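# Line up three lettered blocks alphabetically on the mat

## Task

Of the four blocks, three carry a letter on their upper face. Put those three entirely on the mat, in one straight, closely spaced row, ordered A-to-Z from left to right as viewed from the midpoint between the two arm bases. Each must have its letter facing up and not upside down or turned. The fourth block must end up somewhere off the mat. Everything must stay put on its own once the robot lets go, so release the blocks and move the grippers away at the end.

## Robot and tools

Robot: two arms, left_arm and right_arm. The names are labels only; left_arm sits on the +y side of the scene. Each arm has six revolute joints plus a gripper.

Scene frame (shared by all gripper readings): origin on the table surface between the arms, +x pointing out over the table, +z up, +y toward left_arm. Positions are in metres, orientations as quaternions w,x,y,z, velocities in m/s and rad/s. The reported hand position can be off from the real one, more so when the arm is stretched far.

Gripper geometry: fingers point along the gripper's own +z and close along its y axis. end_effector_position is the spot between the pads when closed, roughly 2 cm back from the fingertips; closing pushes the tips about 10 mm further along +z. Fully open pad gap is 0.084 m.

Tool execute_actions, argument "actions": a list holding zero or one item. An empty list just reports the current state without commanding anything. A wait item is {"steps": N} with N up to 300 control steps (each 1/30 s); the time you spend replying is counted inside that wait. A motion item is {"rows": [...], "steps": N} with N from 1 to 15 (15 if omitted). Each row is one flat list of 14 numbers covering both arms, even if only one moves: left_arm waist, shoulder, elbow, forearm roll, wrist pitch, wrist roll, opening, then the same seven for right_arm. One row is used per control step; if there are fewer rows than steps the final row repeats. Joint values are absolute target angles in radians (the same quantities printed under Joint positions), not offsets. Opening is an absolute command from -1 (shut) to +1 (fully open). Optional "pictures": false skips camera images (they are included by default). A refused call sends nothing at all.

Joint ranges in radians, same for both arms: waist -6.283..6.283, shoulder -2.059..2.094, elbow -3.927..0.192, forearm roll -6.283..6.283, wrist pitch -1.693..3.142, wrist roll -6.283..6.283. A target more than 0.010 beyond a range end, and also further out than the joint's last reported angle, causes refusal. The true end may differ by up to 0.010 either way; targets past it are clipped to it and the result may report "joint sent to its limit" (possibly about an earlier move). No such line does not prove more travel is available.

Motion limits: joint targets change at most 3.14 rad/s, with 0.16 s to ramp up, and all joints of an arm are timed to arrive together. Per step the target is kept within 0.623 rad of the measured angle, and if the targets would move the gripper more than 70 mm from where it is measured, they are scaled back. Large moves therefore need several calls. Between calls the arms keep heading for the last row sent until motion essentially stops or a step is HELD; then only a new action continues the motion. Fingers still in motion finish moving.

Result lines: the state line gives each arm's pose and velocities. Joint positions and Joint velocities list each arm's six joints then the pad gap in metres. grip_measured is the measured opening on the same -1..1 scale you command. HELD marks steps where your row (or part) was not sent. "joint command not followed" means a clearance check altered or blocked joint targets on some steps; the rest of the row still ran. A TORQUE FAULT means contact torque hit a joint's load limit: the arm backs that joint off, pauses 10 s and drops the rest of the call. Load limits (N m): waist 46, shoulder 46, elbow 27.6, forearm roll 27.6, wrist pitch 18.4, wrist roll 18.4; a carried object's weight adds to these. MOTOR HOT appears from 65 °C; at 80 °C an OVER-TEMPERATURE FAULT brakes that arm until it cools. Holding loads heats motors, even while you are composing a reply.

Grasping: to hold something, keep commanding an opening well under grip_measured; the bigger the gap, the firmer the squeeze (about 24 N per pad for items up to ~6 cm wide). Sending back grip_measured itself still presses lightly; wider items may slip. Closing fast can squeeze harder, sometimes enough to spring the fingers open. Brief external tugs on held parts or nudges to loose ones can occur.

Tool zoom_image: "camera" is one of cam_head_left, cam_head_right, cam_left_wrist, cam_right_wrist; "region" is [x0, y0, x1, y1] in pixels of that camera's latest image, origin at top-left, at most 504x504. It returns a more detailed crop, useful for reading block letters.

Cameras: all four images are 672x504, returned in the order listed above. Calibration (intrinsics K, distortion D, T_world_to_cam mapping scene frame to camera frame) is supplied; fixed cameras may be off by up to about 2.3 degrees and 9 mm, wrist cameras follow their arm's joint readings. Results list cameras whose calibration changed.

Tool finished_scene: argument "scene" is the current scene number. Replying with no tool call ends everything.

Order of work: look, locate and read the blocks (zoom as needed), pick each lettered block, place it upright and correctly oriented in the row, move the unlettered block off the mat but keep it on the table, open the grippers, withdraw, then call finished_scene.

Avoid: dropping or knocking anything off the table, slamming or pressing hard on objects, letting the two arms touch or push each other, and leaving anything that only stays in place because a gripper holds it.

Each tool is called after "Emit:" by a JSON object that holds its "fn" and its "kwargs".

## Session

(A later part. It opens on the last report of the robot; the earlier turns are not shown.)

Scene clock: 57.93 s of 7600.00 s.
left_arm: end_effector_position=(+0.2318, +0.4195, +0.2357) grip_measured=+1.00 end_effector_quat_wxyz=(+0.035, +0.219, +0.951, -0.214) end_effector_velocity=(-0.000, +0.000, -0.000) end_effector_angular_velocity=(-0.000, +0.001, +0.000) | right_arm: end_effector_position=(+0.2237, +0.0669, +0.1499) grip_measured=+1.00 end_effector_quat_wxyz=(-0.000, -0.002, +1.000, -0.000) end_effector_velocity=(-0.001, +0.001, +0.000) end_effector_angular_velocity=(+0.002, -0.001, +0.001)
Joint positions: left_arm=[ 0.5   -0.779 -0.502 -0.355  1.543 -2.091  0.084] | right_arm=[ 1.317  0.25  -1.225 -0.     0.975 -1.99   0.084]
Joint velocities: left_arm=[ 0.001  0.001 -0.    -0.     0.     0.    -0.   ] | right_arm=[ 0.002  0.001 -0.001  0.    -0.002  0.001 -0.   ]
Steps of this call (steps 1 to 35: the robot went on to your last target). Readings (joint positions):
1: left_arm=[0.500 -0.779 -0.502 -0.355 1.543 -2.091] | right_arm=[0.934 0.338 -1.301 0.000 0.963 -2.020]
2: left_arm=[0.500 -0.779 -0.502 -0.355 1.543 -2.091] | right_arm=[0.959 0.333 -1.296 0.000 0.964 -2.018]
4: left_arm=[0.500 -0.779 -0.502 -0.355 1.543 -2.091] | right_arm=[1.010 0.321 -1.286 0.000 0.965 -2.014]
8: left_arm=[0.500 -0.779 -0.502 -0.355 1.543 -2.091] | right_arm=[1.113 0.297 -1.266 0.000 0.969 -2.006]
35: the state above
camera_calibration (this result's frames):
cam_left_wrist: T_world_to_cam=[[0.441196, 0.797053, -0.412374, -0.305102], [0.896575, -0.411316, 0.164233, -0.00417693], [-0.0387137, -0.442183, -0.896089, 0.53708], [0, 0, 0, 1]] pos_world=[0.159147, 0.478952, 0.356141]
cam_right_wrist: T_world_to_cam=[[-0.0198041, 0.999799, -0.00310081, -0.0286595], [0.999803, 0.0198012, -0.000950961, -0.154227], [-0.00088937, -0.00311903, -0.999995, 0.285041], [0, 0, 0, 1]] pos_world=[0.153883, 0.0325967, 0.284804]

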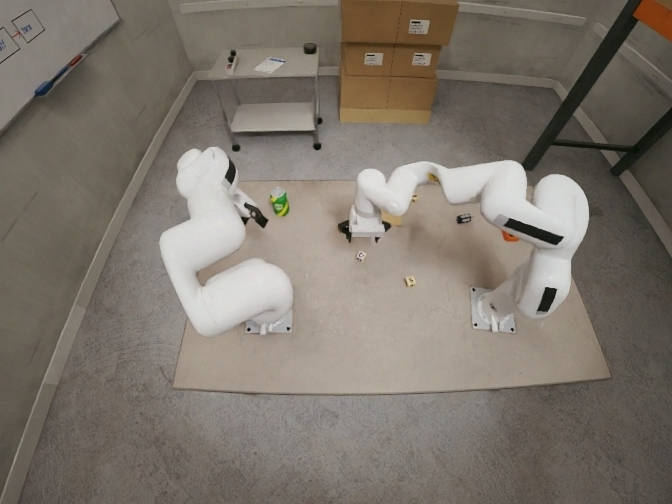

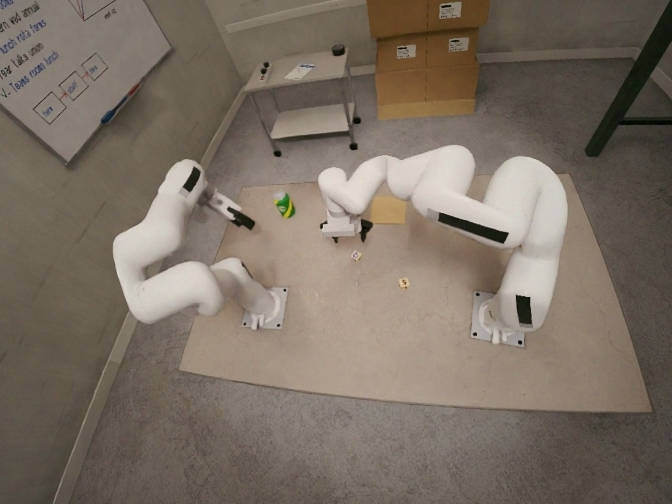

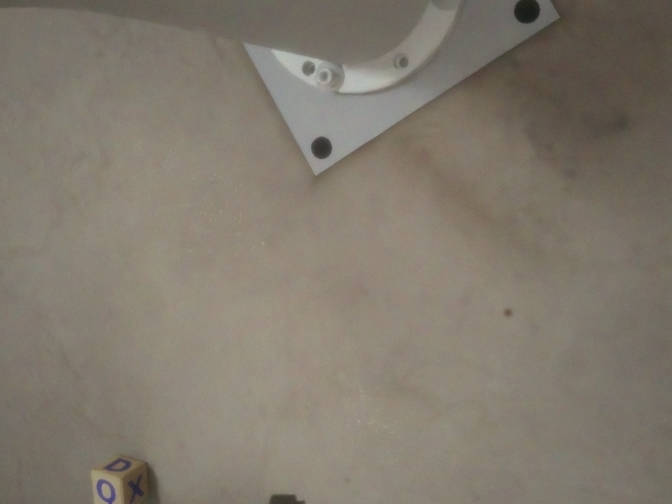

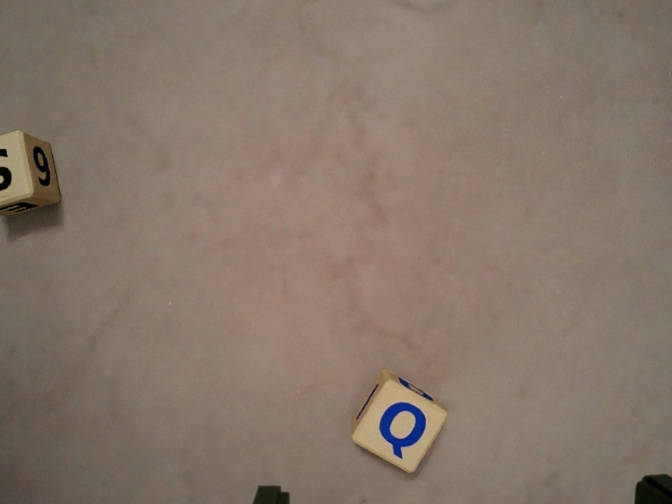

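Emit:
{"fn": "execute_actions", "kwargs": {"actions": [{"rows":[[0.5,-0.779,-0.502,-0.355,1.543,-2.091,1,1.307,0.24,-1.213,0,0.973,-3.096,0.6]]}], "pictures": false}}

Emit:
{"fn": "execute_actions", "kwargs": {"actions": [{"steps":10}]}}

Emit:
{"fn": "execute_actions", "kwargs": {"actions": [{"rows":[[0.5,-0.779,-0.502,-0.355,1.543,-2.091,1,1.307,0.37,-1.135,0,0.765,-3.096,0.6]],"steps":9}], "pictures": false}}

Emit:
{"fn": "execute_actions", "kwargs": {"actions": [{"rows":[[0.5,-0.779,-0.502,-0.355,1.543,-2.091,1,1.307,0.447,-1.106,0,0.659,-3.096,0.6]],"steps":13}], "pictures": false}}

Emit:
{"fn": "execute_actions", "kwargs": {"actions": [{"rows":[[0.5,-0.779,-0.502,-0.355,1.543,-2.091,1,1.307,0.447,-1.106,0,0.659,-3.096,0.3],[0.5,-0.779,-0.502,-0.355,1.543,-2.091,1,1.307,0.447,-1.106,0,0.659,-3.096,0.1],[0.5,-0.779,-0.502,-0.355,1.543,-2.091,1,1.307,0.447,-1.106,0,0.659,-3.096,0],[0.5,-0.779,-0.502,-0.355,1.543,-2.091,1,1.307,0.447,-1.106,0,0.659,-3.096,-0.1],[0.5,-0.779,-0.502,-0.355,1.543,-2.091,1,1.307,0.447,-1.106,0,0.659,-3.096,-0.2],[0.5,-0.779,-0.502,-0.355,1.543,-2.091,1,1.307,0.447,-1.106,0,0.659,-3.096,-0.3],[0.5,-0.779,-0.502,-0.355,1.543,-2.091,1,1.307,0.447,-1.106,0,0.659,-3.096,-0.4],[0.5,-0.779,-0.502,-0.355,1.543,-2.091,1,1.307,0.447,-1.106,0,0.659,-3.096,-0.6],[0.5,-0.779,-0.502,-0.355,1.543,-2.091,1,1.307,0.447,-1.106,0,0.659,-3.096,-0.8]]}], "pictures": false}}

Emit:
{"fn": "execute_actions", "kwargs": {"actions": [{"rows":[[0.5,-0.779,-0.502,-0.355,1.543,-2.091,1,1.307,0.31,-1.165,0,0.855,-3.096,-0.8]],"steps":10}], "pictures": false}}

Emit:
{"fn": "execute_actions", "kwargs": {"actions": [{"rows":[[0.5,-0.779,-0.502,-0.355,1.543,-2.091,1,0.898,0.542,-1.507,0,0.965,-0.795,-0.8]]}], "pictures": false}}

Emit:
{"fn": "execute_actions", "kwargs": {"actions": [{"steps":35}]}}

Scene clock: 86.60 s of 7600.00 s.
left_arm: end_effector_position=(+0.2318, +0.4195, +0.2357) grip_measured=+1.00 end_effector_quat_wxyz=(+0.035, +0.219, +0.951, -0.214) end_effector_velocity=(-0.000, -0.000, -0.000) end_effector_angular_velocity=(-0.001, +0.001, -0.000) | right_arm: end_effector_position=(+0.2271, +0.0623, +0.1504) grip_measured=+0.59 end_effector_quat_wxyz=(+0.000, -0.471, +0.882, +0.000) end_effector_velocity=(+0.001, -0.001, +0.000) end_effector_angular_velocity=(+0.002, -0.002, +1.644)
Joint positions: left_arm=[ 0.5   -0.779 -0.502 -0.355  1.543 -2.091  0.084] | right_arm=[ 1.307  0.24  -1.213 -0.     0.973 -2.975  0.069]
Joint velocities: left_arm=[ 0.    -0.     0.     0.     0.001  0.    -0.   ] | right_arm=[-0.003 -0.003  0.004 -0.001 -0.003 -1.646 -0.   ]
Steps of this call (steps 1 to 15: the robot went on to your last target; steps 16 to 90: nothing new was sent; then 25.17 s passed at rest; steps 91 to 105: all 15 steps of this action). Readings (joint positions):
91: left_arm=[0.500 -0.779 -0.502 -0.355 1.543 -2.091] | right_arm=[1.317 0.250 -1.225 0.000 0.975 -1.990]
92: left_arm=[0.500 -0.779 -0.502 -0.355 1.543 -2.091] | right_arm=[1.317 0.250 -1.225 0.000 0.975 -1.996]
94: left_arm=[0.500 -0.779 -0.502 -0.355 1.543 -2.091] | right_arm=[1.316 0.249 -1.224 0.000 0.975 -2.052]
98: left_arm=[0.500 -0.779 -0.502 -0.355 1.543 -2.091] | right_arm=[1.311 0.244 -1.218 -0.000 0.974 -2.366]
105: the state above

Scene clock: 86.93 s of 7600.00 s.
left_arm: end_effector_position=(+0.2318, +0.4195, +0.2357) grip_measured=+1.00 end_effector_quat_wxyz=(+0.035, +0.219, +0.951, -0.214) end_effector_velocity=(-0.000, -0.000, +0.000) end_effector_angular_velocity=(+0.000, -0.000, -0.000) | right_arm: end_effector_position=(+0.2271, +0.0622, +0.1504) grip_measured=+0.59 end_effector_quat_wxyz=(-0.000, -0.522, +0.853, -0.000) end_effector_velocity=(-0.000, -0.000, +0.000) end_effector_angular_velocity=(-0.001, +0.000, +0.011)
Joint positions: left_arm=[ 0.5   -0.779 -0.502 -0.355  1.543 -2.091  0.084] | right_arm=[ 1.307  0.24  -1.213  0.     0.973 -3.095  0.069]
Joint velocities: left_arm=[-0.    -0.001 -0.     0.     0.    -0.    -0.   ] | right_arm=[ 0.    -0.001  0.    -0.     0.001 -0.011 -0.   ]
Steps of this call (steps 1 to 10: the robot went on to your last target). Readings (joint positions):
1: left_arm=[0.500 -0.779 -0.502 -0.355 1.543 -2.091] | right_arm=[1.307 0.240 -1.213 -0.000 0.973 -3.022]
2: left_arm=[0.500 -0.779 -0.502 -0.355 1.543 -2.091] | right_arm=[1.307 0.240 -1.213 -0.000 0.973 -3.053]
4: left_arm=[0.500 -0.779 -0.502 -0.355 1.543 -2.091] | right_arm=[1.307 0.240 -1.213 -0.000 0.973 -3.081]
8: left_arm=[0.500 -0.779 -0.502 -0.355 1.543 -2.091] | right_arm=[1.307 0.240 -1.213 0.000 0.973 -3.093]
10: the state above
camera_calibration (this result's frames):
cam_left_wrist: T_world_to_cam=[[0.441196, 0.797053, -0.412374, -0.305102], [0.896575, -0.411316, 0.164233, -0.00417684], [-0.0387137, -0.442183, -0.896089, 0.53708], [0, 0, 0, 1]] pos_world=[0.159147, 0.478952, 0.356141]
cam_right_wrist: T_world_to_cam=[[-0.897847, 0.440296, -0.00305352, 0.210308], [0.440301, 0.89785, -0.000951009, -0.0851145], [0.00232287, -0.00219833, -0.999995, 0.284817], [0, 0, 0, 1]] pos_world=[0.225639, -0.0155516, 0.285376]

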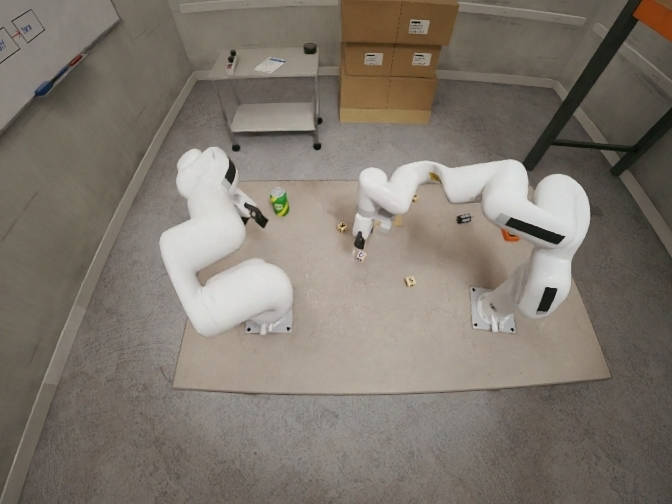

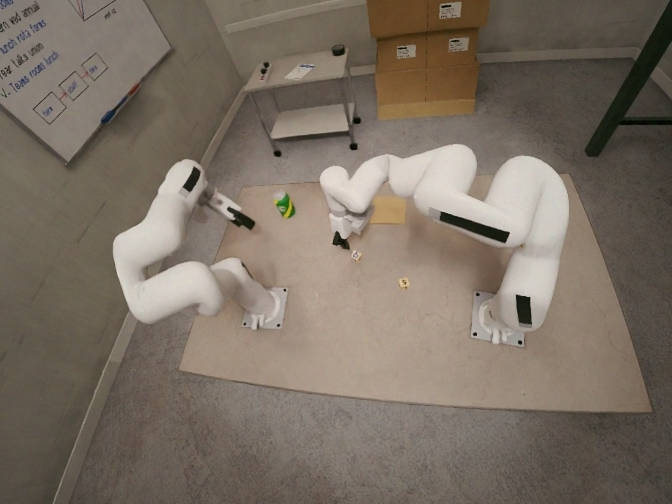

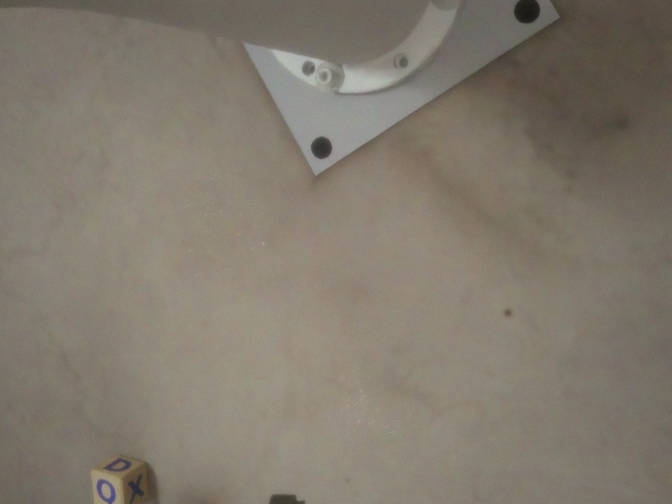

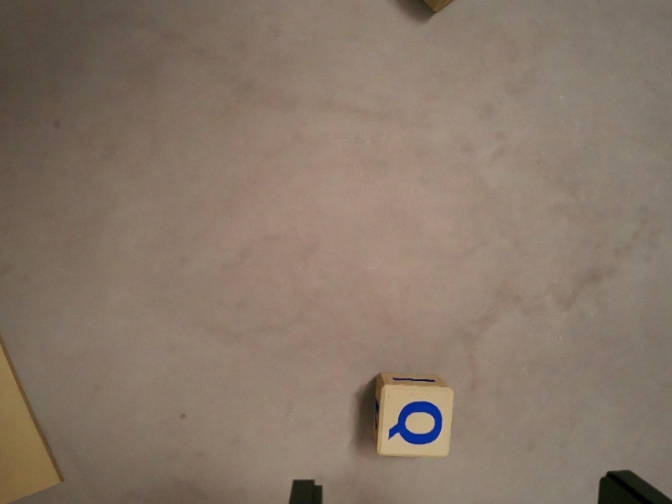

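Scene clock: 87.23 s of 7600.00 s.
left_arm: end_effector_position=(+0.2318, +0.4195, +0.2357) grip_measured=+1.00 end_effector_quat_wxyz=(+0.035, +0.219, +0.951, -0.214) end_effector_velocity=(-0.000, -0.000, -0.001) end_effector_angular_velocity=(-0.002, +0.003, +0.000) | right_arm: end_effector_position=(+0.2247, +0.0566, +0.0673) grip_measured=+0.59 end_effector_quat_wxyz=(-0.008, -0.523, +0.852, -0.006) end_effector_velocity=(-0.005, -0.013, -0.117) end_effector_angular_velocity=(-0.009, +0.004, +0.000)
Joint positions: left_arm=[ 0.5   -0.779 -0.502 -0.355  1.543 -2.091  0.084] | right_arm=[ 1.307  0.367 -1.133  0.     0.786 -3.096  0.069]
Joint velocities: left_arm=[ 0.001  0.003 -0.    -0.     0.001 -0.    -0.   ] | right_arm=[-0.001  0.189  0.111  0.    -0.29  -0.001  0.   ]
Steps of this call (steps 1 to 9: all 9 steps of this action). Readings (joint positions):
1: left_arm=[0.500 -0.779 -0.502 -0.355 1.543 -2.091] | right_arm=[1.307 0.240 -1.213 0.000 0.973 -3.095]
2: left_arm=[0.500 -0.779 -0.502 -0.355 1.543 -2.091] | right_arm=[1.307 0.242 -1.212 -0.000 0.966 -3.095]
4: left_arm=[0.500 -0.779 -0.502 -0.355 1.543 -2.091] | right_arm=[1.307 0.268 -1.199 -0.000 0.914 -3.096]
8: left_arm=[0.500 -0.779 -0.502 -0.355 1.543 -2.091] | right_arm=[1.307 0.358 -1.140 0.000 0.799 -3.096]
9: the state above

Scene clock: 87.67 s of 7600.00 s.
left_arm: end_effector_position=(+0.2318, +0.4195, +0.2357) grip_measured=+1.00 end_effector_quat_wxyz=(+0.035, +0.219, +0.951, -0.214) end_effector_velocity=(-0.000, -0.000, +0.000) end_effector_angular_velocity=(-0.000, +0.000, -0.000) | right_arm: end_effector_position=(+0.2260, +0.0596, +0.0273) grip_measured=+0.59 end_effector_quat_wxyz=(+0.001, -0.523, +0.852, +0.001) end_effector_velocity=(+0.002, +0.005, +0.004) end_effector_angular_velocity=(+0.017, -0.008, +0.000)
Joint positions: left_arm=[ 0.5   -0.779 -0.502 -0.355  1.543 -2.091  0.084] | right_arm=[ 1.307  0.445 -1.108 -0.     0.66  -3.096  0.069]
Joint velocities: left_arm=[-0.    -0.001  0.     0.     0.001 -0.     0.   ] | right_arm=[ 0.001 -0.004 -0.004 -0.    -0.011  0.001 -0.   ]
Steps of this call (steps 1 to 13: all 13 steps of this action). Readings (joint positions):
1: left_arm=[0.500 -0.779 -0.502 -0.355 1.543 -2.091] | right_arm=[1.307 0.371 -1.132 0.000 0.778 -3.096]
2: left_arm=[0.500 -0.779 -0.502 -0.355 1.543 -2.091] | right_arm=[1.307 0.374 -1.132 0.000 0.766 -3.096]
4: left_arm=[0.500 -0.779 -0.502 -0.355 1.543 -2.091] | right_arm=[1.307 0.397 -1.129 -0.000 0.719 -3.096]
8: left_arm=[0.500 -0.779 -0.502 -0.355 1.543 -2.091] | right_arm=[1.307 0.445 -1.104 0.000 0.669 -3.096]
13: the state above

Scene clock: 88.17 s of 7600.00 s.
left_arm: end_effector_position=(+0.2318, +0.4195, +0.2357) grip_measured=+1.00 end_effector_quat_wxyz=(+0.035, +0.219, +0.951, -0.214) end_effector_velocity=(+0.000, +0.000, +0.000) end_effector_angular_velocity=(+0.000, -0.001, +0.000) | right_arm: end_effector_position=(+0.2255, +0.0586, +0.0258) grip_measured=-0.33 end_effector_quat_wxyz=(+0.000, -0.523, +0.852, +0.000) end_effector_velocity=(+0.000, +0.001, +0.000) end_effector_angular_velocity=(+0.002, -0.001, +0.001)
Joint positions: left_arm=[ 0.5   -0.779 -0.502 -0.355  1.543 -2.091  0.084] | right_arm=[ 1.307  0.447 -1.106 -0.     0.659 -3.096  0.03 ]
Joint velocities: left_arm=[ 0. -0.  0. -0. -0.  0. -0.] | right_arm=[ 0.     0.    -0.001 -0.    -0.001 -0.001 -0.   ]
Steps of this call (steps 1 to 15: all 15 steps of this action). Readings (joint positions):
1: left_arm=[0.500 -0.779 -0.502 -0.355 1.543 -2.091] | right_arm=[1.307 0.445 -1.108 -0.000 0.659 -3.096]
2: left_arm=[0.500 -0.779 -0.502 -0.355 1.543 -2.091] | right_arm=[1.307 0.445 -1.108 -0.000 0.659 -3.096]
4: left_arm=[0.500 -0.779 -0.502 -0.355 1.543 -2.091] | right_arm=[1.307 0.446 -1.107 -0.000 0.659 -3.096]
8: left_arm=[0.500 -0.779 -0.502 -0.355 1.543 -2.091] | right_arm=[1.307 0.447 -1.106 0.000 0.659 -3.096]
15: the state above

Scene clock: 88.50 s of 7600.00 s.
left_arm: end_effector_position=(+0.2318, +0.4195, +0.2357) grip_measured=+1.00 end_effector_quat_wxyz=(+0.035, +0.219, +0.951, -0.214) end_effector_velocity=(-0.000, -0.000, -0.000) end_effector_angular_velocity=(-0.001, +0.001, -0.000) | right_arm: end_effector_position=(+0.2294, +0.0673, +0.1072) grip_measured=-0.33 end_effector_quat_wxyz=(+0.007, -0.523, +0.852, +0.005) end_effector_velocity=(-0.023, -0.052, -0.017) end_effector_angular_velocity=(-0.168, +0.077, -0.003)
Joint positions: left_arm=[ 0.5   -0.779 -0.502 -0.355  1.543 -2.091  0.084] | right_arm=[ 1.307  0.308 -1.169 -0.     0.844 -3.096  0.03 ]
Joint velocities: left_arm=[-0.     0.001  0.    -0.    -0.     0.    -0.   ] | right_arm=[-0.001 -0.027  0.046  0.001  0.166  0.001 -0.   ]
Steps of this call (steps 1 to 10: all 10 steps of this action). Readings (joint positions):
1: left_arm=[0.500 -0.779 -0.502 -0.355 1.543 -2.091] | right_arm=[1.307 0.447 -1.106 -0.000 0.659 -3.096]
2: left_arm=[0.500 -0.779 -0.502 -0.355 1.543 -2.091] | right_arm=[1.307 0.444 -1.107 0.000 0.666 -3.096]
4: left_arm=[0.500 -0.779 -0.502 -0.355 1.543 -2.091] | right_arm=[1.307 0.415 -1.116 0.000 0.718 -3.096]
8: left_arm=[0.500 -0.779 -0.502 -0.355 1.543 -2.091] | right_arm=[1.307 0.320 -1.165 -0.000 0.827 -3.096]
10: the state above

Scene clock: 89.00 s of 7600.00 s.
left_arm: end_effector_position=(+0.2318, +0.4195, +0.2357) grip_measured=+1.00 end_effector_quat_wxyz=(+0.035, +0.219, +0.951, -0.214) end_effector_velocity=(+0.000, +0.000, +0.000) end_effector_angular_velocity=(+0.001, -0.001, +0.001) | right_arm: end_effector_position=(+0.3821, +0.0229, +0.1012) grip_measured=-0.33 end_effector_quat_wxyz=(-0.001, -0.116, +0.993, -0.001) end_effector_velocity=(+0.310, -0.136, -0.003) end_effector_angular_velocity=(+0.001, -0.005, -2.556)
Joint positions: left_arm=[ 0.5   -0.779 -0.502 -0.355  1.543 -2.091  0.084] | right_arm=[ 1.028  0.469 -1.396 -0.     0.928 -2.507  0.03 ]
Joint velocities: left_arm=[ 0.001 -0.002  0.    -0.    -0.    -0.     0.   ] | right_arm=[-0.566  0.314 -0.476 -0.     0.158  1.99   0.   ]
Steps of this call (steps 1 to 15: all 15 steps of this action). Readings (joint positions):
1: left_arm=[0.500 -0.779 -0.502 -0.355 1.543 -2.091] | right_arm=[1.307 0.309 -1.167 -0.000 0.848 -3.096]
2: left_arm=[0.500 -0.779 -0.502 -0.355 1.543 -2.091] | right_arm=[1.304 0.313 -1.168 0.000 0.852 -3.089]
4: left_arm=[0.500 -0.779 -0.502 -0.355 1.543 -2.091] | right_arm=[1.274 0.334 -1.193 0.000 0.864 -3.037]
8: left_arm=[0.500 -0.779 -0.502 -0.355 1.543 -2.091] | right_arm=[1.172 0.389 -1.276 -0.000 0.889 -2.877]
15: the state above

Scene clock: 90.17 s of 7600.00 s.
left_arm: end_effector_position=(+0.2318, +0.4195, +0.2357) grip_measured=+1.00 end_effector_quat_wxyz=(+0.035, +0.219, +0.951, -0.214) end_effector_velocity=(+0.000, +0.000, -0.000) end_effector_angular_velocity=(+0.000, -0.000, +0.000) | right_arm: end_effector_position=(+0.4519, -0.0143, +0.1003) grip_measured=-0.33 end_effector_quat_wxyz=(+0.000, +0.721, +0.693, +0.000) end_effector_velocity=(+0.000, -0.000, +0.000) end_effector_angular_velocity=(+0.000, -0.000, -0.003)
Joint positions: left_arm=[ 0.5   -0.779 -0.502 -0.355  1.543 -2.091  0.084] | right_arm=[ 0.898  0.542 -1.507 -0.     0.965 -0.795  0.03 ]
Joint velocities: left_arm=[ 0. -0.  0.  0. -0.  0.  0.] | right_arm=[-0.     0.    -0.001 -0.    -0.     0.003  0.   ]
Steps of this call (steps 1 to 35: the robot went on to your last target). Readings (joint positions):
1: left_arm=[0.500 -0.779 -0.502 -0.355 1.543 -2.091] | right_arm=[1.010 0.480 -1.412 -0.000 0.934 -2.438]
2: left_arm=[0.500 -0.779 -0.502 -0.355 1.543 -2.091] | right_arm=[0.992 0.490 -1.427 -0.000 0.939 -2.362]
4: left_arm=[0.500 -0.779 -0.502 -0.355 1.543 -2.091] | right_arm=[0.958 0.508 -1.455 -0.000 0.948 -2.189]
8: left_arm=[0.500 -0.779 -0.502 -0.355 1.543 -2.091] | right_arm=[0.914 0.533 -1.492 -0.000 0.960 -1.812]
35: the state above
camera_calibration (this result's frames):
cam_left_wrist: T_world_to_cam=[[0.441196, 0.797053, -0.412374, -0.305102], [0.896575, -0.411316, 0.164233, -0.00417689], [-0.0387139, -0.442184, -0.896089, 0.53708], [0, 0, 0, 1]] pos_world=[0.159147, 0.478952, 0.356141]
cam_right_wrist: T_world_to_cam=[[0.999733, -0.0229217, -0.00304376, -0.418514], [-0.0229246, -0.999737, -0.00093912, 0.0667257], [-0.00302143, 0.00100865, -0.999995, 0.236488], [0, 0, 0, 1]] pos_world=[0.420646, 0.0568766, 0.235276]

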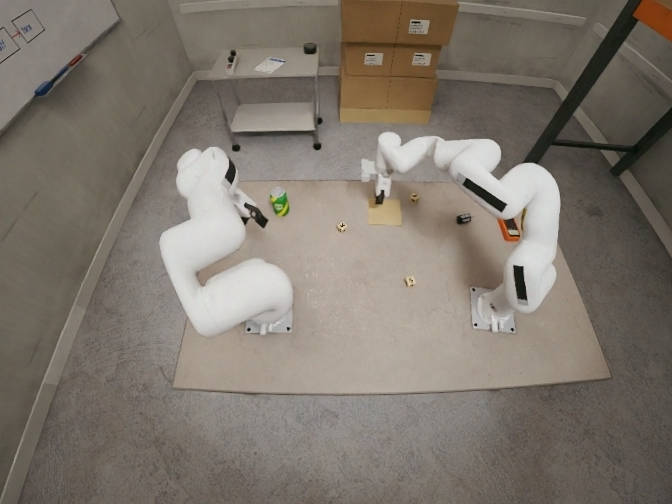

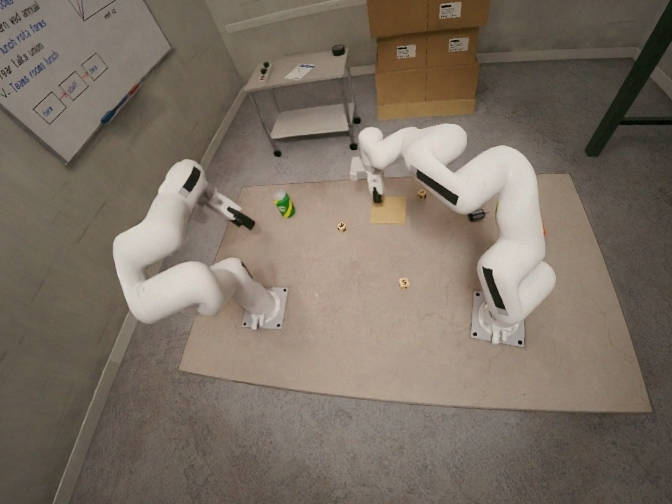

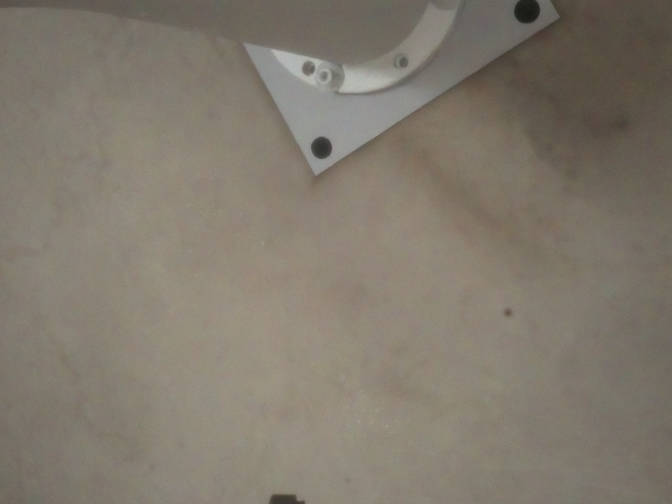

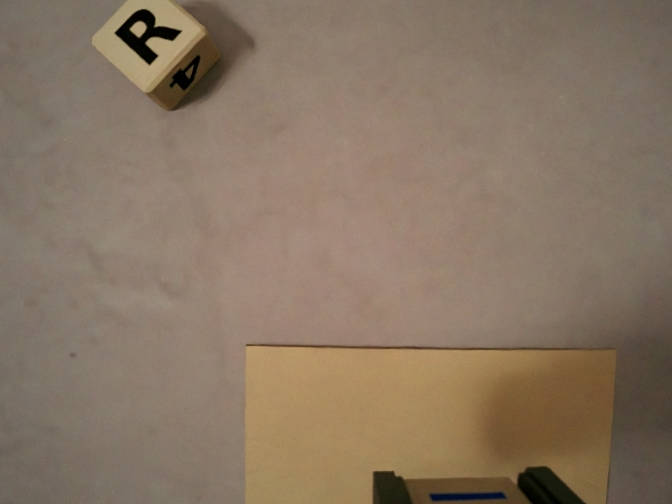

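Emit:
{"fn": "execute_actions", "kwargs": {"actions": [{"rows":[[0.5,-0.779,-0.502,-0.355,1.543,-2.091,1,0.898,0.63,-1.478,0,0.848,-0.795,-0.8]],"steps":10}], "pictures": false}}

Emit:
{"fn": "execute_actions", "kwargs": {"actions": [{"rows":[[0.5,-0.779,-0.502,-0.355,1.543,-2.091,1,0.898,0.659,-1.471,0,0.812,-0.795,-0.8]],"steps":12}], "pictures": false}}

Emit:
{"fn": "execute_actions", "kwargs": {"actions": [{"rows":[[0.5,-0.779,-0.502,-0.355,1.543,-2.091,1,0.898,0.659,-1.471,0,0.812,-0.795,0.6]],"steps":10}], "pictures": false}}

Emit:
{"fn": "execute_actions", "kwargs": {"actions": [{"rows":[[0.5,-0.779,-0.502,-0.355,1.543,-2.091,1,0.898,0.542,-1.507,0,0.965,-0.795,0.6]],"steps":10}], "pictures": false}}

Emit:
{"fn": "execute_actions", "kwargs": {"actions": [{"rows":[[0.5,-0.779,-0.502,-0.355,1.543,-2.091,1,1.168,0.702,-1.915,0,1.213,-2.9,0.6]]}], "pictures": false}}

Emit:
{"fn": "execute_actions", "kwargs": {"actions": [{"steps":35}]}}

Scene clock: 101.23 s of 7600.00 s.
left_arm: end_effector_position=(+0.2318, +0.4195, +0.2357) grip_measured=+1.00 end_effector_quat_wxyz=(+0.035, +0.219, +0.951, -0.214) end_effector_velocity=(-0.000, -0.000, -0.000) end_effector_angular_velocity=(-0.000, +0.001, -0.000) | right_arm: end_effector_position=(+0.4498, -0.0163, +0.0417) grip_measured=-0.33 end_effector_quat_wxyz=(-0.000, +0.721, +0.693, -0.006) end_effector_velocity=(+0.047, +0.042, +0.063) end_effector_angular_velocity=(+0.135, -0.150, +0.000)
Joint positions: left_arm=[ 0.5   -0.779 -0.502 -0.355  1.543 -2.091  0.084] | right_arm=[ 0.898  0.633 -1.474  0.     0.853 -0.795  0.03 ]
Joint velocities: left_arm=[0. 0. 0. 0. 0. 0. 0.] | right_arm=[ 0.    -0.047 -0.078 -0.001 -0.077  0.     0.   ]
Steps of this call (steps 1 to 15: the robot went on to your last target; steps 16 to 90: nothing new was sent; then 7.73 s passed at rest; steps 91 to 100: all 10 steps of this action). Readings (joint positions):
91: left_arm=[0.500 -0.779 -0.502 -0.355 1.543 -2.091] | right_arm=[0.898 0.542 -1.507 -0.000 0.965 -0.795]
92: left_arm=[0.500 -0.779 -0.502 -0.355 1.543 -2.091] | right_arm=[0.898 0.545 -1.507 -0.000 0.958 -0.795]
94: left_arm=[0.500 -0.779 -0.502 -0.355 1.543 -2.091] | right_arm=[0.898 0.571 -1.502 -0.000 0.914 -0.795]
98: left_arm=[0.500 -0.779 -0.502 -0.355 1.543 -2.091] | right_arm=[0.898 0.631 -1.472 0.000 0.860 -0.795]
100: the state above

Scene clock: 101.63 s of 7600.00 s.
left_arm: end_effector_position=(+0.2318, +0.4195, +0.2357) grip_measured=+1.00 end_effector_quat_wxyz=(+0.035, +0.219, +0.951, -0.214) end_effector_velocity=(-0.000, +0.000, -0.000) end_effector_angular_velocity=(-0.001, +0.001, +0.001) | right_arm: end_effector_position=(+0.4525, -0.0138, +0.0296) grip_measured=-0.33 end_effector_quat_wxyz=(+0.000, +0.721, +0.693, +0.001) end_effector_velocity=(+0.001, +0.001, -0.000) end_effector_angular_velocity=(+0.003, -0.005, +0.001)
Joint positions: left_arm=[ 0.5   -0.779 -0.502 -0.355  1.543 -2.091  0.084] | right_arm=[ 0.898  0.657 -1.472 -0.     0.813 -0.795  0.03 ]
Joint velocities: left_arm=[ 0.001  0.001  0.     0.     0.    -0.     0.   ] | right_arm=[ 0.     0.001  0.001 -0.001 -0.007 -0.     0.   ]
Steps of this call (steps 1 to 12: all 12 steps of this action). Readings (joint positions):
1: left_arm=[0.500 -0.779 -0.502 -0.355 1.543 -2.091] | right_arm=[0.898 0.631 -1.477 0.000 0.850 -0.795]
2: left_arm=[0.500 -0.779 -0.502 -0.355 1.543 -2.091] | right_arm=[0.898 0.632 -1.479 -0.000 0.844 -0.795]
4: left_arm=[0.500 -0.779 -0.502 -0.355 1.543 -2.091] | right_arm=[0.898 0.642 -1.479 -0.000 0.827 -0.795]
8: left_arm=[0.500 -0.779 -0.502 -0.355 1.543 -2.091] | right_arm=[0.898 0.657 -1.472 -0.000 0.815 -0.795]
12: the state above

Scene clock: 101.97 s of 7600.00 s.
left_arm: end_effector_position=(+0.2318, +0.4195, +0.2357) grip_measured=+1.00 end_effector_quat_wxyz=(+0.035, +0.219, +0.951, -0.214) end_effector_velocity=(-0.000, +0.000, +0.000) end_effector_angular_velocity=(+0.001, -0.001, +0.000) | right_arm: end_effector_position=(+0.4519, -0.0144, +0.0280) grip_measured=+0.59 end_effector_quat_wxyz=(-0.000, +0.721, +0.693, -0.000) end_effector_velocity=(+0.003, +0.002, +0.005) end_effector_angular_velocity=(+0.007, -0.007, -0.000)
Joint positions: left_arm=[ 0.5   -0.779 -0.502 -0.355  1.543 -2.091  0.084] | right_arm=[ 0.898  0.659 -1.471  0.     0.812 -0.795  0.069]
Joint velocities: left_arm=[ 0.    -0.002  0.001  0.    -0.     0.     0.   ] | right_arm=[-0.001 -0.005 -0.006  0.     0.001 -0.001  0.003]
Steps of this call (steps 1 to 10: all 10 steps of this action). Readings (joint positions):
1: left_arm=[0.500 -0.779 -0.502 -0.355 1.543 -2.091] | right_arm=[0.898 0.657 -1.472 -0.000 0.812 -0.795]
2: left_arm=[0.500 -0.779 -0.502 -0.355 1.543 -2.091] | right_arm=[0.898 0.658 -1.472 -0.000 0.812 -0.795]
4: left_arm=[0.500 -0.779 -0.502 -0.355 1.543 -2.091] | right_arm=[0.898 0.659 -1.470 0.000 0.812 -0.795]
8: left_arm=[0.500 -0.779 -0.502 -0.355 1.543 -2.091] | right_arm=[0.898 0.660 -1.470 0.000 0.812 -0.795]
10: the state above

Scene clock: 102.30 s of 7600.00 s.
left_arm: end_effector_position=(+0.2318, +0.4195, +0.2357) grip_measured=+1.00 end_effector_quat_wxyz=(+0.035, +0.219, +0.951, -0.214) end_effector_velocity=(+0.000, +0.000, +0.000) end_effector_angular_velocity=(+0.001, -0.001, +0.000) | right_arm: end_effector_position=(+0.4556, -0.0109, +0.1063) grip_measured=+0.59 end_effector_quat_wxyz=(+0.000, +0.721, +0.693, +0.009) end_effector_velocity=(-0.047, -0.043, -0.060) end_effector_angular_velocity=(-0.150, +0.165, -0.001)
Joint positions: left_arm=[ 0.5   -0.779 -0.502 -0.355  1.543 -2.091  0.084] | right_arm=[ 0.898  0.537 -1.513 -0.     0.958 -0.795  0.069]
Joint velocities: left_arm=[-0.    -0.001  0.    -0.    -0.    -0.     0.   ] | right_arm=[-0.001  0.029  0.084  0.     0.11  -0.    -0.   ]
Steps of this call (steps 1 to 10: all 10 steps of this action). Readings (joint positions):
1: left_arm=[0.500 -0.779 -0.502 -0.355 1.543 -2.091] | right_arm=[0.898 0.659 -1.471 0.000 0.812 -0.795]
2: left_arm=[0.500 -0.779 -0.502 -0.355 1.543 -2.091] | right_arm=[0.898 0.657 -1.471 0.000 0.817 -0.795]
4: left_arm=[0.500 -0.779 -0.502 -0.355 1.543 -2.091] | right_arm=[0.898 0.629 -1.475 0.000 0.865 -0.795]
8: left_arm=[0.500 -0.779 -0.502 -0.355 1.543 -2.091] | right_arm=[0.898 0.544 -1.513 -0.000 0.947 -0.795]
10: the state above

Scene clock: 102.80 s of 7600.00 s.
left_arm: end_effector_position=(+0.2318, +0.4195, +0.2357) grip_measured=+1.00 end_effector_quat_wxyz=(+0.035, +0.219, +0.951, -0.214) end_effector_velocity=(-0.000, +0.000, -0.000) end_effector_angular_velocity=(-0.001, +0.001, +0.001) | right_arm: end_effector_position=(+0.3820, +0.1078, +0.1396) grip_measured=+0.59 end_effector_quat_wxyz=(-0.000, +0.316, +0.949, -0.001) end_effector_velocity=(-0.175, +0.215, +0.087) end_effector_angular_velocity=(+0.019, -0.009, +3.138)
Joint positions: left_arm=[ 0.5   -0.779 -0.502 -0.355  1.543 -2.091  0.084] | right_arm=[ 1.115  0.671 -1.832  0.     1.162 -1.545  0.069]
Joint velocities: left_arm=[ 0.     0.001  0.     0.    -0.    -0.     0.   ] | right_arm=[ 0.417  0.229 -0.622  0.     0.372 -2.721  0.   ]
Steps of this call (steps 1 to 15: all 15 steps of this action). Readings (joint positions):
1: left_arm=[0.500 -0.779 -0.502 -0.355 1.543 -2.091] | right_arm=[0.898 0.539 -1.510 -0.000 0.961 -0.795]
2: left_arm=[0.500 -0.779 -0.502 -0.355 1.543 -2.091] | right_arm=[0.900 0.544 -1.510 -0.000 0.965 -0.801]
4: left_arm=[0.500 -0.779 -0.502 -0.355 1.543 -2.091] | right_arm=[0.918 0.563 -1.541 -0.000 0.989 -0.856]
8: left_arm=[0.500 -0.779 -0.502 -0.355 1.543 -2.091] | right_arm=[1.002 0.606 -1.663 0.000 1.058 -1.052]
15: the state above

Scene clock: 103.97 s of 7600.00 s.
left_arm: end_effector_position=(+0.2318, +0.4195, +0.2357) grip_measured=+1.00 end_effector_quat_wxyz=(+0.035, +0.219, +0.951, -0.214) end_effector_velocity=(-0.000, -0.000, -0.000) end_effector_angular_velocity=(+0.000, -0.000, -0.001) | right_arm: end_effector_position=(+0.3584, +0.1344, +0.1508) grip_measured=+0.59 end_effector_quat_wxyz=(+0.000, -0.373, +0.928, -0.000) end_effector_velocity=(+0.000, +0.000, +0.000) end_effector_angular_velocity=(+0.001, -0.001, -0.000)
Joint positions: left_arm=[ 0.5   -0.779 -0.502 -0.355  1.543 -2.091  0.084] | right_arm=[ 1.168  0.702 -1.915 -0.     1.213 -2.9    0.069]
Joint velocities: left_arm=[-0.001 -0.002  0.001  0.     0.    -0.    -0.   ] | right_arm=[-0.     0.    -0.001  0.    -0.    -0.    -0.   ]
Steps of this call (steps 1 to 35: the robot went on to your last target). Readings (joint positions):
1: left_arm=[0.500 -0.779 -0.502 -0.355 1.543 -2.091] | right_arm=[1.128 0.678 -1.852 0.000 1.174 -1.637]
2: left_arm=[0.500 -0.779 -0.502 -0.355 1.543 -2.091] | right_arm=[1.139 0.684 -1.868 0.000 1.184 -1.732]
4: left_arm=[0.500 -0.779 -0.502 -0.355 1.543 -2.091] | right_arm=[1.154 0.693 -1.892 0.000 1.198 -1.921]
8: left_arm=[0.500 -0.779 -0.502 -0.355 1.543 -2.091] | right_arm=[1.164 0.700 -1.910 -0.000 1.210 -2.300]
35: the state above
camera_calibration (this result's frames):
cam_left_wrist: T_world_to_cam=[[0.441196, 0.797053, -0.412374, -0.305102], [0.896575, -0.411316, 0.164233, -0.00417689], [-0.0387138, -0.442183, -0.896089, 0.53708], [0, 0, 0, 1]] pos_world=[0.159147, 0.478952, 0.356141]
cam_right_wrist: T_world_to_cam=[[-0.703978, 0.710215, -0.00306015, 0.190633], [0.71022, 0.703979, -0.000944173, -0.278495], [0.00148371, -0.00283805, -0.999995, 0.285469], [0, 0, 0, 1]] pos_world=[0.33157, 0.0614742, 0.285788]

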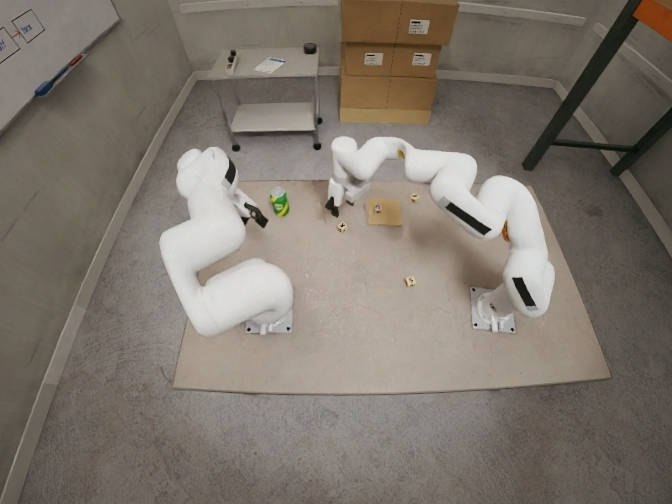

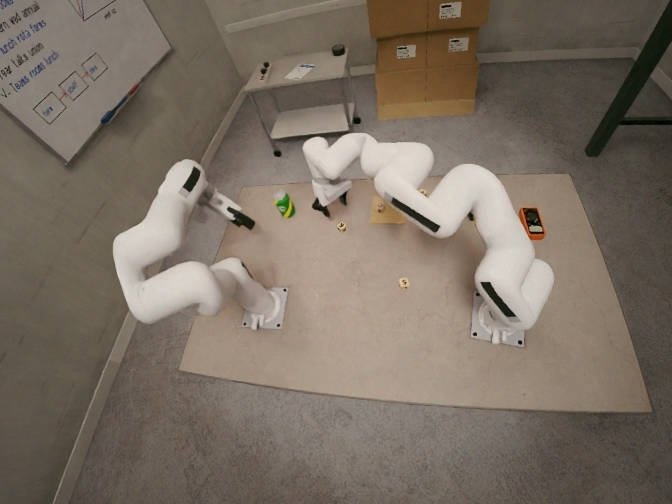

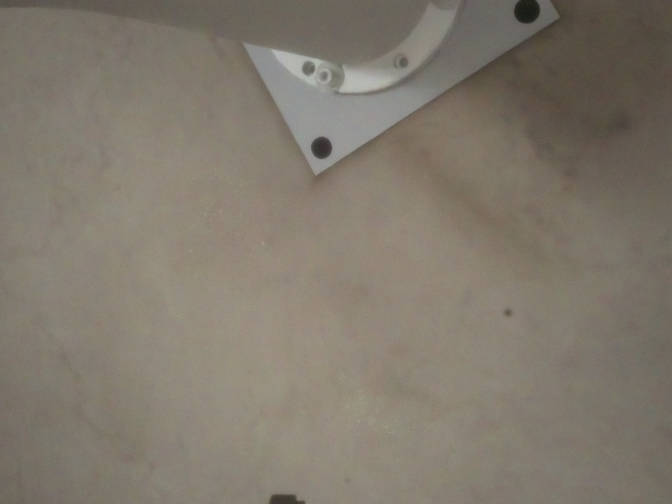

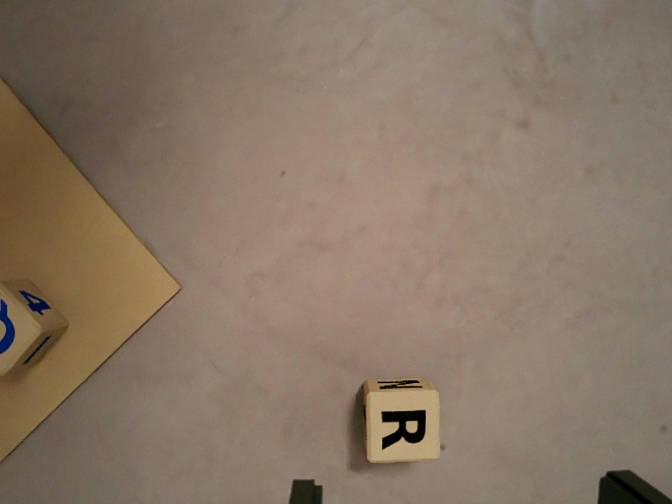

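Emit:
{"fn": "execute_actions", "kwargs": {"actions": [{"rows":[[0.5,-0.779,-0.502,-0.355,1.543,-2.091,1,1.1585,0.79,-1.825,0,1.035,-2.93,0.6]],"steps":12}], "pictures": false}}

Emit:
{"fn": "execute_actions", "kwargs": {"actions": [{"rows":[[0.5,-0.779,-0.502,-0.355,1.543,-2.091,1,1.1585,0.8415,-1.79,0,0.948,-2.93,0.6]]}], "pictures": false}}

Emit:
{"fn": "execute_actions", "kwargs": {"actions": [{"rows":[[0.5,-0.779,-0.502,-0.355,1.543,-2.091,1,1.1585,0.8415,-1.79,0,0.948,-2.93,0.3],[0.5,-0.779,-0.502,-0.355,1.543,-2.091,1,1.1585,0.8415,-1.79,0,0.948,-2.93,0.1],[0.5,-0.779,-0.502,-0.355,1.543,-2.091,1,1.1585,0.8415,-1.79,0,0.948,-2.93,0],[0.5,-0.779,-0.502,-0.355,1.543,-2.091,1,1.1585,0.8415,-1.79,0,0.948,-2.93,-0.1],[0.5,-0.779,-0.502,-0.355,1.543,-2.091,1,1.1585,0.8415,-1.79,0,0.948,-2.93,-0.2],[0.5,-0.779,-0.502,-0.355,1.543,-2.091,1,1.1585,0.8415,-1.79,0,0.948,-2.93,-0.3],[0.5,-0.779,-0.502,-0.355,1.543,-2.091,1,1.1585,0.8415,-1.79,0,0.948,-2.93,-0.4],[0.5,-0.779,-0.502,-0.355,1.543,-2.091,1,1.1585,0.8415,-1.79,0,0.948,-2.93,-0.6],[0.5,-0.779,-0.502,-0.355,1.543,-2.091,1,1.1585,0.8415,-1.79,0,0.948,-2.93,-0.8]]}], "pictures": false}}

Emit:
{"fn": "execute_actions", "kwargs": {"actions": [{"rows":[[0.5,-0.779,-0.502,-0.355,1.543,-2.091,1,1.1585,0.73,-1.88,0,1.15,-2.93,-0.8]],"steps":10}], "pictures": false}}

Emit:
{"fn": "execute_actions", "kwargs": {"actions": [{"rows":[[0.5,-0.779,-0.502,-0.355,1.543,-2.091,1,0.853,0.5,-1.37,0,0.87,-0.84,-0.8]]}], "pictures": false}}

Emit:
{"fn": "execute_actions", "kwargs": {"actions": [{"steps":35}]}}

Scene clock: 123.27 s of 7600.00 s.
left_arm: end_effector_position=(+0.2318, +0.4195, +0.2357) grip_measured=+1.00 end_effector_quat_wxyz=(+0.035, +0.219, +0.951, -0.214) end_effector_velocity=(-0.000, -0.000, -0.000) end_effector_angular_velocity=(-0.002, +0.002, -0.001) | right_arm: end_effector_position=(+0.3635, +0.1310, +0.0680) grip_measured=+0.59 end_effector_quat_wxyz=(-0.002, -0.383, +0.924, -0.002) end_effector_velocity=(+0.034, +0.057, +0.098) end_effector_angular_velocity=(+0.205, -0.132, +0.012)
Joint positions: left_arm=[ 0.5   -0.779 -0.502 -0.355  1.543 -2.091  0.084] | right_arm=[ 1.159  0.792 -1.825  0.     1.039 -2.929  0.069]
Joint velocities: left_arm=[-0.     0.002 -0.    -0.     0.001 -0.     0.   ] | right_arm=[ 0.004 -0.089 -0.086 -0.    -0.069 -0.008  0.   ]
Steps of this call (steps 1 to 15: the robot went on to your last target; steps 16 to 90: nothing new was sent; then 15.90 s passed at rest; steps 91 to 102: all 12 steps of this action). Readings (joint positions):
91: left_arm=[0.500 -0.779 -0.502 -0.355 1.543 -2.091] | right_arm=[1.168 0.702 -1.915 -0.000 1.213 -2.900]
92: left_arm=[0.500 -0.779 -0.502 -0.355 1.543 -2.091] | right_arm=[1.168 0.703 -1.913 -0.000 1.206 -2.901]
94: left_arm=[0.500 -0.779 -0.502 -0.355 1.543 -2.091] | right_arm=[1.166 0.720 -1.895 -0.000 1.156 -2.909]
98: left_arm=[0.500 -0.779 -0.502 -0.355 1.543 -2.091] | right_arm=[1.159 0.786 -1.829 0.000 1.061 -2.926]
102: the state above

Scene clock: 123.77 s of 7600.00 s.
left_arm: end_effector_position=(+0.2318, +0.4195, +0.2357) grip_measured=+1.00 end_effector_quat_wxyz=(+0.035, +0.219, +0.951, -0.214) end_effector_velocity=(+0.000, +0.000, -0.000) end_effector_angular_velocity=(-0.000, +0.000, -0.000) | right_arm: end_effector_position=(+0.3638, +0.1314, +0.0310) grip_measured=+0.59 end_effector_quat_wxyz=(+0.002, -0.383, +0.924, +0.001) end_effector_velocity=(-0.004, -0.007, -0.013) end_effector_angular_velocity=(-0.021, +0.013, +0.000)
Joint positions: left_arm=[ 0.5   -0.779 -0.502 -0.355  1.543 -2.091  0.084] | right_arm=[ 1.159  0.839 -1.792 -0.     0.948 -2.93   0.069]
Joint velocities: left_arm=[-0.     0.002 -0.001  0.    -0.     0.    -0.   ] | right_arm=[-0.     0.011  0.015 -0.001 -0.001 -0.    -0.   ]
Steps of this call (steps 1 to 15: all 15 steps of this action). Readings (joint positions):
1: left_arm=[0.500 -0.779 -0.502 -0.355 1.543 -2.091] | right_arm=[1.159 0.789 -1.827 -0.000 1.037 -2.930]
2: left_arm=[0.500 -0.779 -0.502 -0.355 1.543 -2.091] | right_arm=[1.159 0.789 -1.827 -0.000 1.029 -2.930]
4: left_arm=[0.500 -0.779 -0.502 -0.355 1.543 -2.091] | right_arm=[1.159 0.805 -1.817 -0.000 0.992 -2.930]
8: left_arm=[0.500 -0.779 -0.502 -0.355 1.543 -2.091] | right_arm=[1.159 0.844 -1.787 0.000 0.956 -2.930]
15: the state above

Scene clock: 124.27 s of 7600.00 s.
left_arm: end_effector_position=(+0.2318, +0.4195, +0.2357) grip_measured=+1.00 end_effector_quat_wxyz=(+0.035, +0.219, +0.951, -0.214) end_effector_velocity=(+0.000, +0.000, +0.000) end_effector_angular_velocity=(+0.000, -0.000, +0.000) | right_arm: end_effector_position=(+0.3630, +0.1302, +0.0287) grip_measured=-0.33 end_effector_quat_wxyz=(+0.000, -0.383, +0.924, +0.000) end_effector_velocity=(+0.000, +0.000, +0.000) end_effector_angular_velocity=(+0.002, -0.001, -0.001)
Joint positions: left_arm=[ 0.5   -0.779 -0.502 -0.355  1.543 -2.091  0.084] | right_arm=[ 1.158  0.841 -1.79  -0.     0.948 -2.93   0.03 ]
Joint velocities: left_arm=[-0. -0.  0. -0. -0. -0.  0.] | right_arm=[-0.    -0.    -0.     0.    -0.001  0.001  0.   ]
Steps of this call (steps 1 to 15: all 15 steps of this action). Readings (joint positions):
1: left_arm=[0.500 -0.779 -0.502 -0.355 1.543 -2.091] | right_arm=[1.159 0.840 -1.792 -0.000 0.948 -2.930]
2: left_arm=[0.500 -0.779 -0.502 -0.355 1.543 -2.091] | right_arm=[1.159 0.840 -1.791 -0.000 0.948 -2.930]
4: left_arm=[0.500 -0.779 -0.502 -0.355 1.543 -2.091] | right_arm=[1.159 0.841 -1.790 -0.000 0.948 -2.930]
8: left_arm=[0.500 -0.779 -0.502 -0.355 1.543 -2.091] | right_arm=[1.159 0.841 -1.790 0.000 0.948 -2.930]
15: the state above

Scene clock: 124.60 s of 7600.00 s.
left_arm: end_effector_position=(+0.2318, +0.4195, +0.2357) grip_measured=+1.00 end_effector_quat_wxyz=(+0.035, +0.219, +0.951, -0.214) end_effector_velocity=(-0.000, -0.000, -0.000) end_effector_angular_velocity=(-0.001, +0.001, +0.000) | right_arm: end_effector_position=(+0.3671, +0.1366, +0.1256) grip_measured=-0.33 end_effector_quat_wxyz=(+0.008, -0.383, +0.924, +0.006) end_effector_velocity=(-0.011, -0.018, +0.081) end_effector_angular_velocity=(-0.047, +0.031, -0.000)
Joint positions: left_arm=[ 0.5   -0.779 -0.502 -0.355  1.543 -2.091  0.084] | right_arm=[ 1.159  0.729 -1.882 -0.     1.133 -2.93   0.03 ]
Joint velocities: left_arm=[ 0.     0.001 -0.    -0.     0.    -0.    -0.   ] | right_arm=[ 0.    -0.108 -0.071  0.     0.235  0.001 -0.   ]
Steps of this call (steps 1 to 10: all 10 steps of this action). Readings (joint positions):
1: left_arm=[0.500 -0.779 -0.502 -0.355 1.543 -2.091] | right_arm=[1.158 0.841 -1.790 -0.000 0.948 -2.930]
2: left_arm=[0.500 -0.779 -0.502 -0.355 1.543 -2.091] | right_arm=[1.158 0.840 -1.792 0.000 0.955 -2.930]
4: left_arm=[0.500 -0.779 -0.502 -0.355 1.543 -2.091] | right_arm=[1.158 0.820 -1.806 0.000 1.005 -2.930]
8: left_arm=[0.500 -0.779 -0.502 -0.355 1.543 -2.091] | right_arm=[1.159 0.746 -1.869 -0.000 1.108 -2.930]
10: the state above

Scene clock: 125.10 s of 7600.00 s.
left_arm: end_effector_position=(+0.2318, +0.4195, +0.2357) grip_measured=+1.00 end_effector_quat_wxyz=(+0.035, +0.219, +0.951, -0.214) end_effector_velocity=(+0.000, +0.000, -0.000) end_effector_angular_velocity=(-0.000, +0.001, +0.000) | right_arm: end_effector_position=(+0.4390, +0.0001, +0.0886) grip_measured=-0.33 end_effector_quat_wxyz=(-0.000, +0.055, +0.998, -0.000) end_effector_velocity=(+0.097, -0.294, -0.064) end_effector_angular_velocity=(-0.001, -0.001, -2.930)
Joint positions: left_arm=[ 0.5   -0.779 -0.502 -0.355  1.543 -2.091  0.084] | right_arm=[ 0.931  0.561 -1.501 -0.     0.941 -2.261  0.03 ]
Joint velocities: left_arm=[-0.     0.002 -0.    -0.    -0.    -0.     0.   ] | right_arm=[-0.469 -0.361  0.78   0.    -0.419  2.461 -0.   ]
Steps of this call (steps 1 to 15: all 15 steps of this action). Readings (joint positions):
1: left_arm=[0.500 -0.779 -0.502 -0.355 1.543 -2.091] | right_arm=[1.158 0.727 -1.882 -0.000 1.139 -2.930]
2: left_arm=[0.500 -0.779 -0.502 -0.355 1.543 -2.091] | right_arm=[1.157 0.726 -1.876 0.000 1.140 -2.924]
4: left_arm=[0.500 -0.779 -0.502 -0.355 1.543 -2.091] | right_arm=[1.135 0.710 -1.831 0.000 1.117 -2.870]
8: left_arm=[0.500 -0.779 -0.502 -0.355 1.543 -2.091] | right_arm=[1.049 0.652 -1.699 -0.000 1.048 -2.695]
15: the state above

Scene clock: 126.27 s of 7600.00 s.
left_arm: end_effector_position=(+0.2318, +0.4195, +0.2357) grip_measured=+1.00 end_effector_quat_wxyz=(+0.035, +0.219, +0.951, -0.214) end_effector_velocity=(-0.000, -0.000, -0.000) end_effector_angular_velocity=(-0.001, +0.002, +0.000) | right_arm: end_effector_position=(+0.4516, -0.0493, +0.0779) grip_measured=-0.33 end_effector_quat_wxyz=(+0.000, +0.721, +0.693, +0.000) end_effector_velocity=(-0.000, -0.000, -0.001) end_effector_angular_velocity=(-0.001, +0.000, -0.001)
Joint positions: left_arm=[ 0.5   -0.779 -0.502 -0.355  1.543 -2.091  0.084] | right_arm=[ 0.853  0.5   -1.37  -0.     0.87  -0.84   0.03 ]
Joint velocities: left_arm=[ 0.001  0.001  0.    -0.     0.001  0.     0.   ] | right_arm=[ 0.     0.001  0.001 -0.    -0.001  0.001  0.   ]
Steps of this call (steps 1 to 35: the robot went on to your last target). Readings (joint positions):
1: left_arm=[0.500 -0.779 -0.502 -0.355 1.543 -2.091] | right_arm=[0.915 0.549 -1.475 -0.000 0.927 -2.175]
2: left_arm=[0.500 -0.779 -0.502 -0.355 1.543 -2.091] | right_arm=[0.901 0.538 -1.452 -0.000 0.915 -2.084]
4: left_arm=[0.500 -0.779 -0.502 -0.355 1.543 -2.091] | right_arm=[0.879 0.521 -1.415 -0.000 0.895 -1.896]
8: left_arm=[0.500 -0.779 -0.502 -0.355 1.543 -2.091] | right_arm=[0.859 0.505 -1.380 0.000 0.876 -1.517]
35: the state above
camera_calibration (this result's frames):
cam_left_wrist: T_world_to_cam=[[0.441196, 0.797053, -0.412374, -0.305102], [0.896575, -0.411316, 0.164233, -0.00417696], [-0.0387137, -0.442183, -0.896089, 0.53708], [0, 0, 0, 1]] pos_world=[0.159147, 0.478952, 0.356141]
cam_right_wrist: T_world_to_cam=[[0.99973, -0.0230532, -0.00304643, -0.419084], [-0.0230561, -0.999734, -0.000936443, 0.0317751], [-0.00302403, 0.00100643, -0.999995, 0.214114], [0, 0, 0, 1]] pos_world=[0.420351, 0.0218899, 0.212866]

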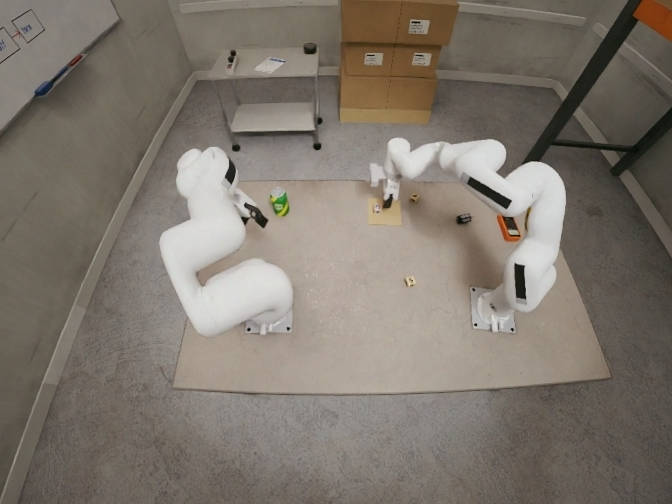

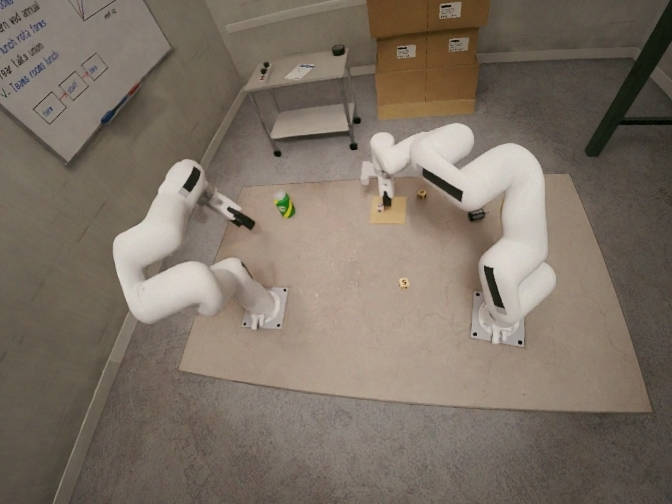

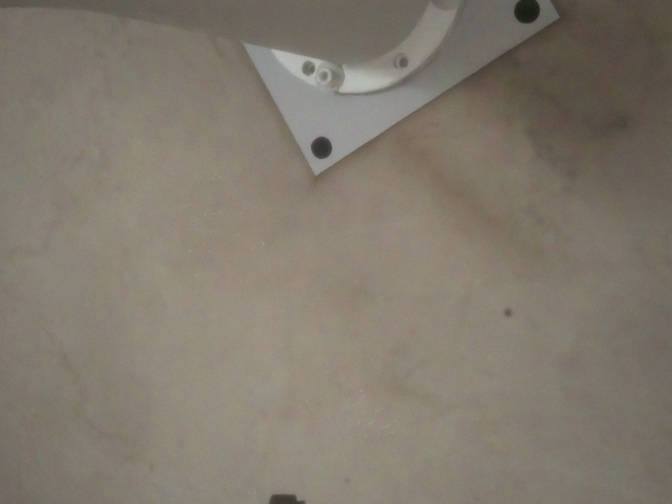

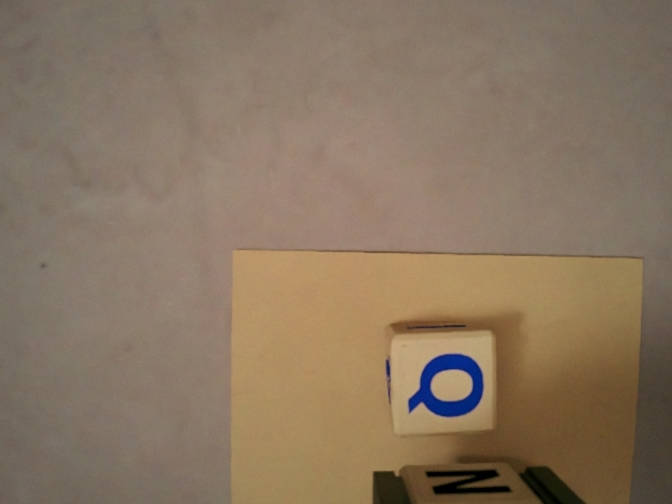

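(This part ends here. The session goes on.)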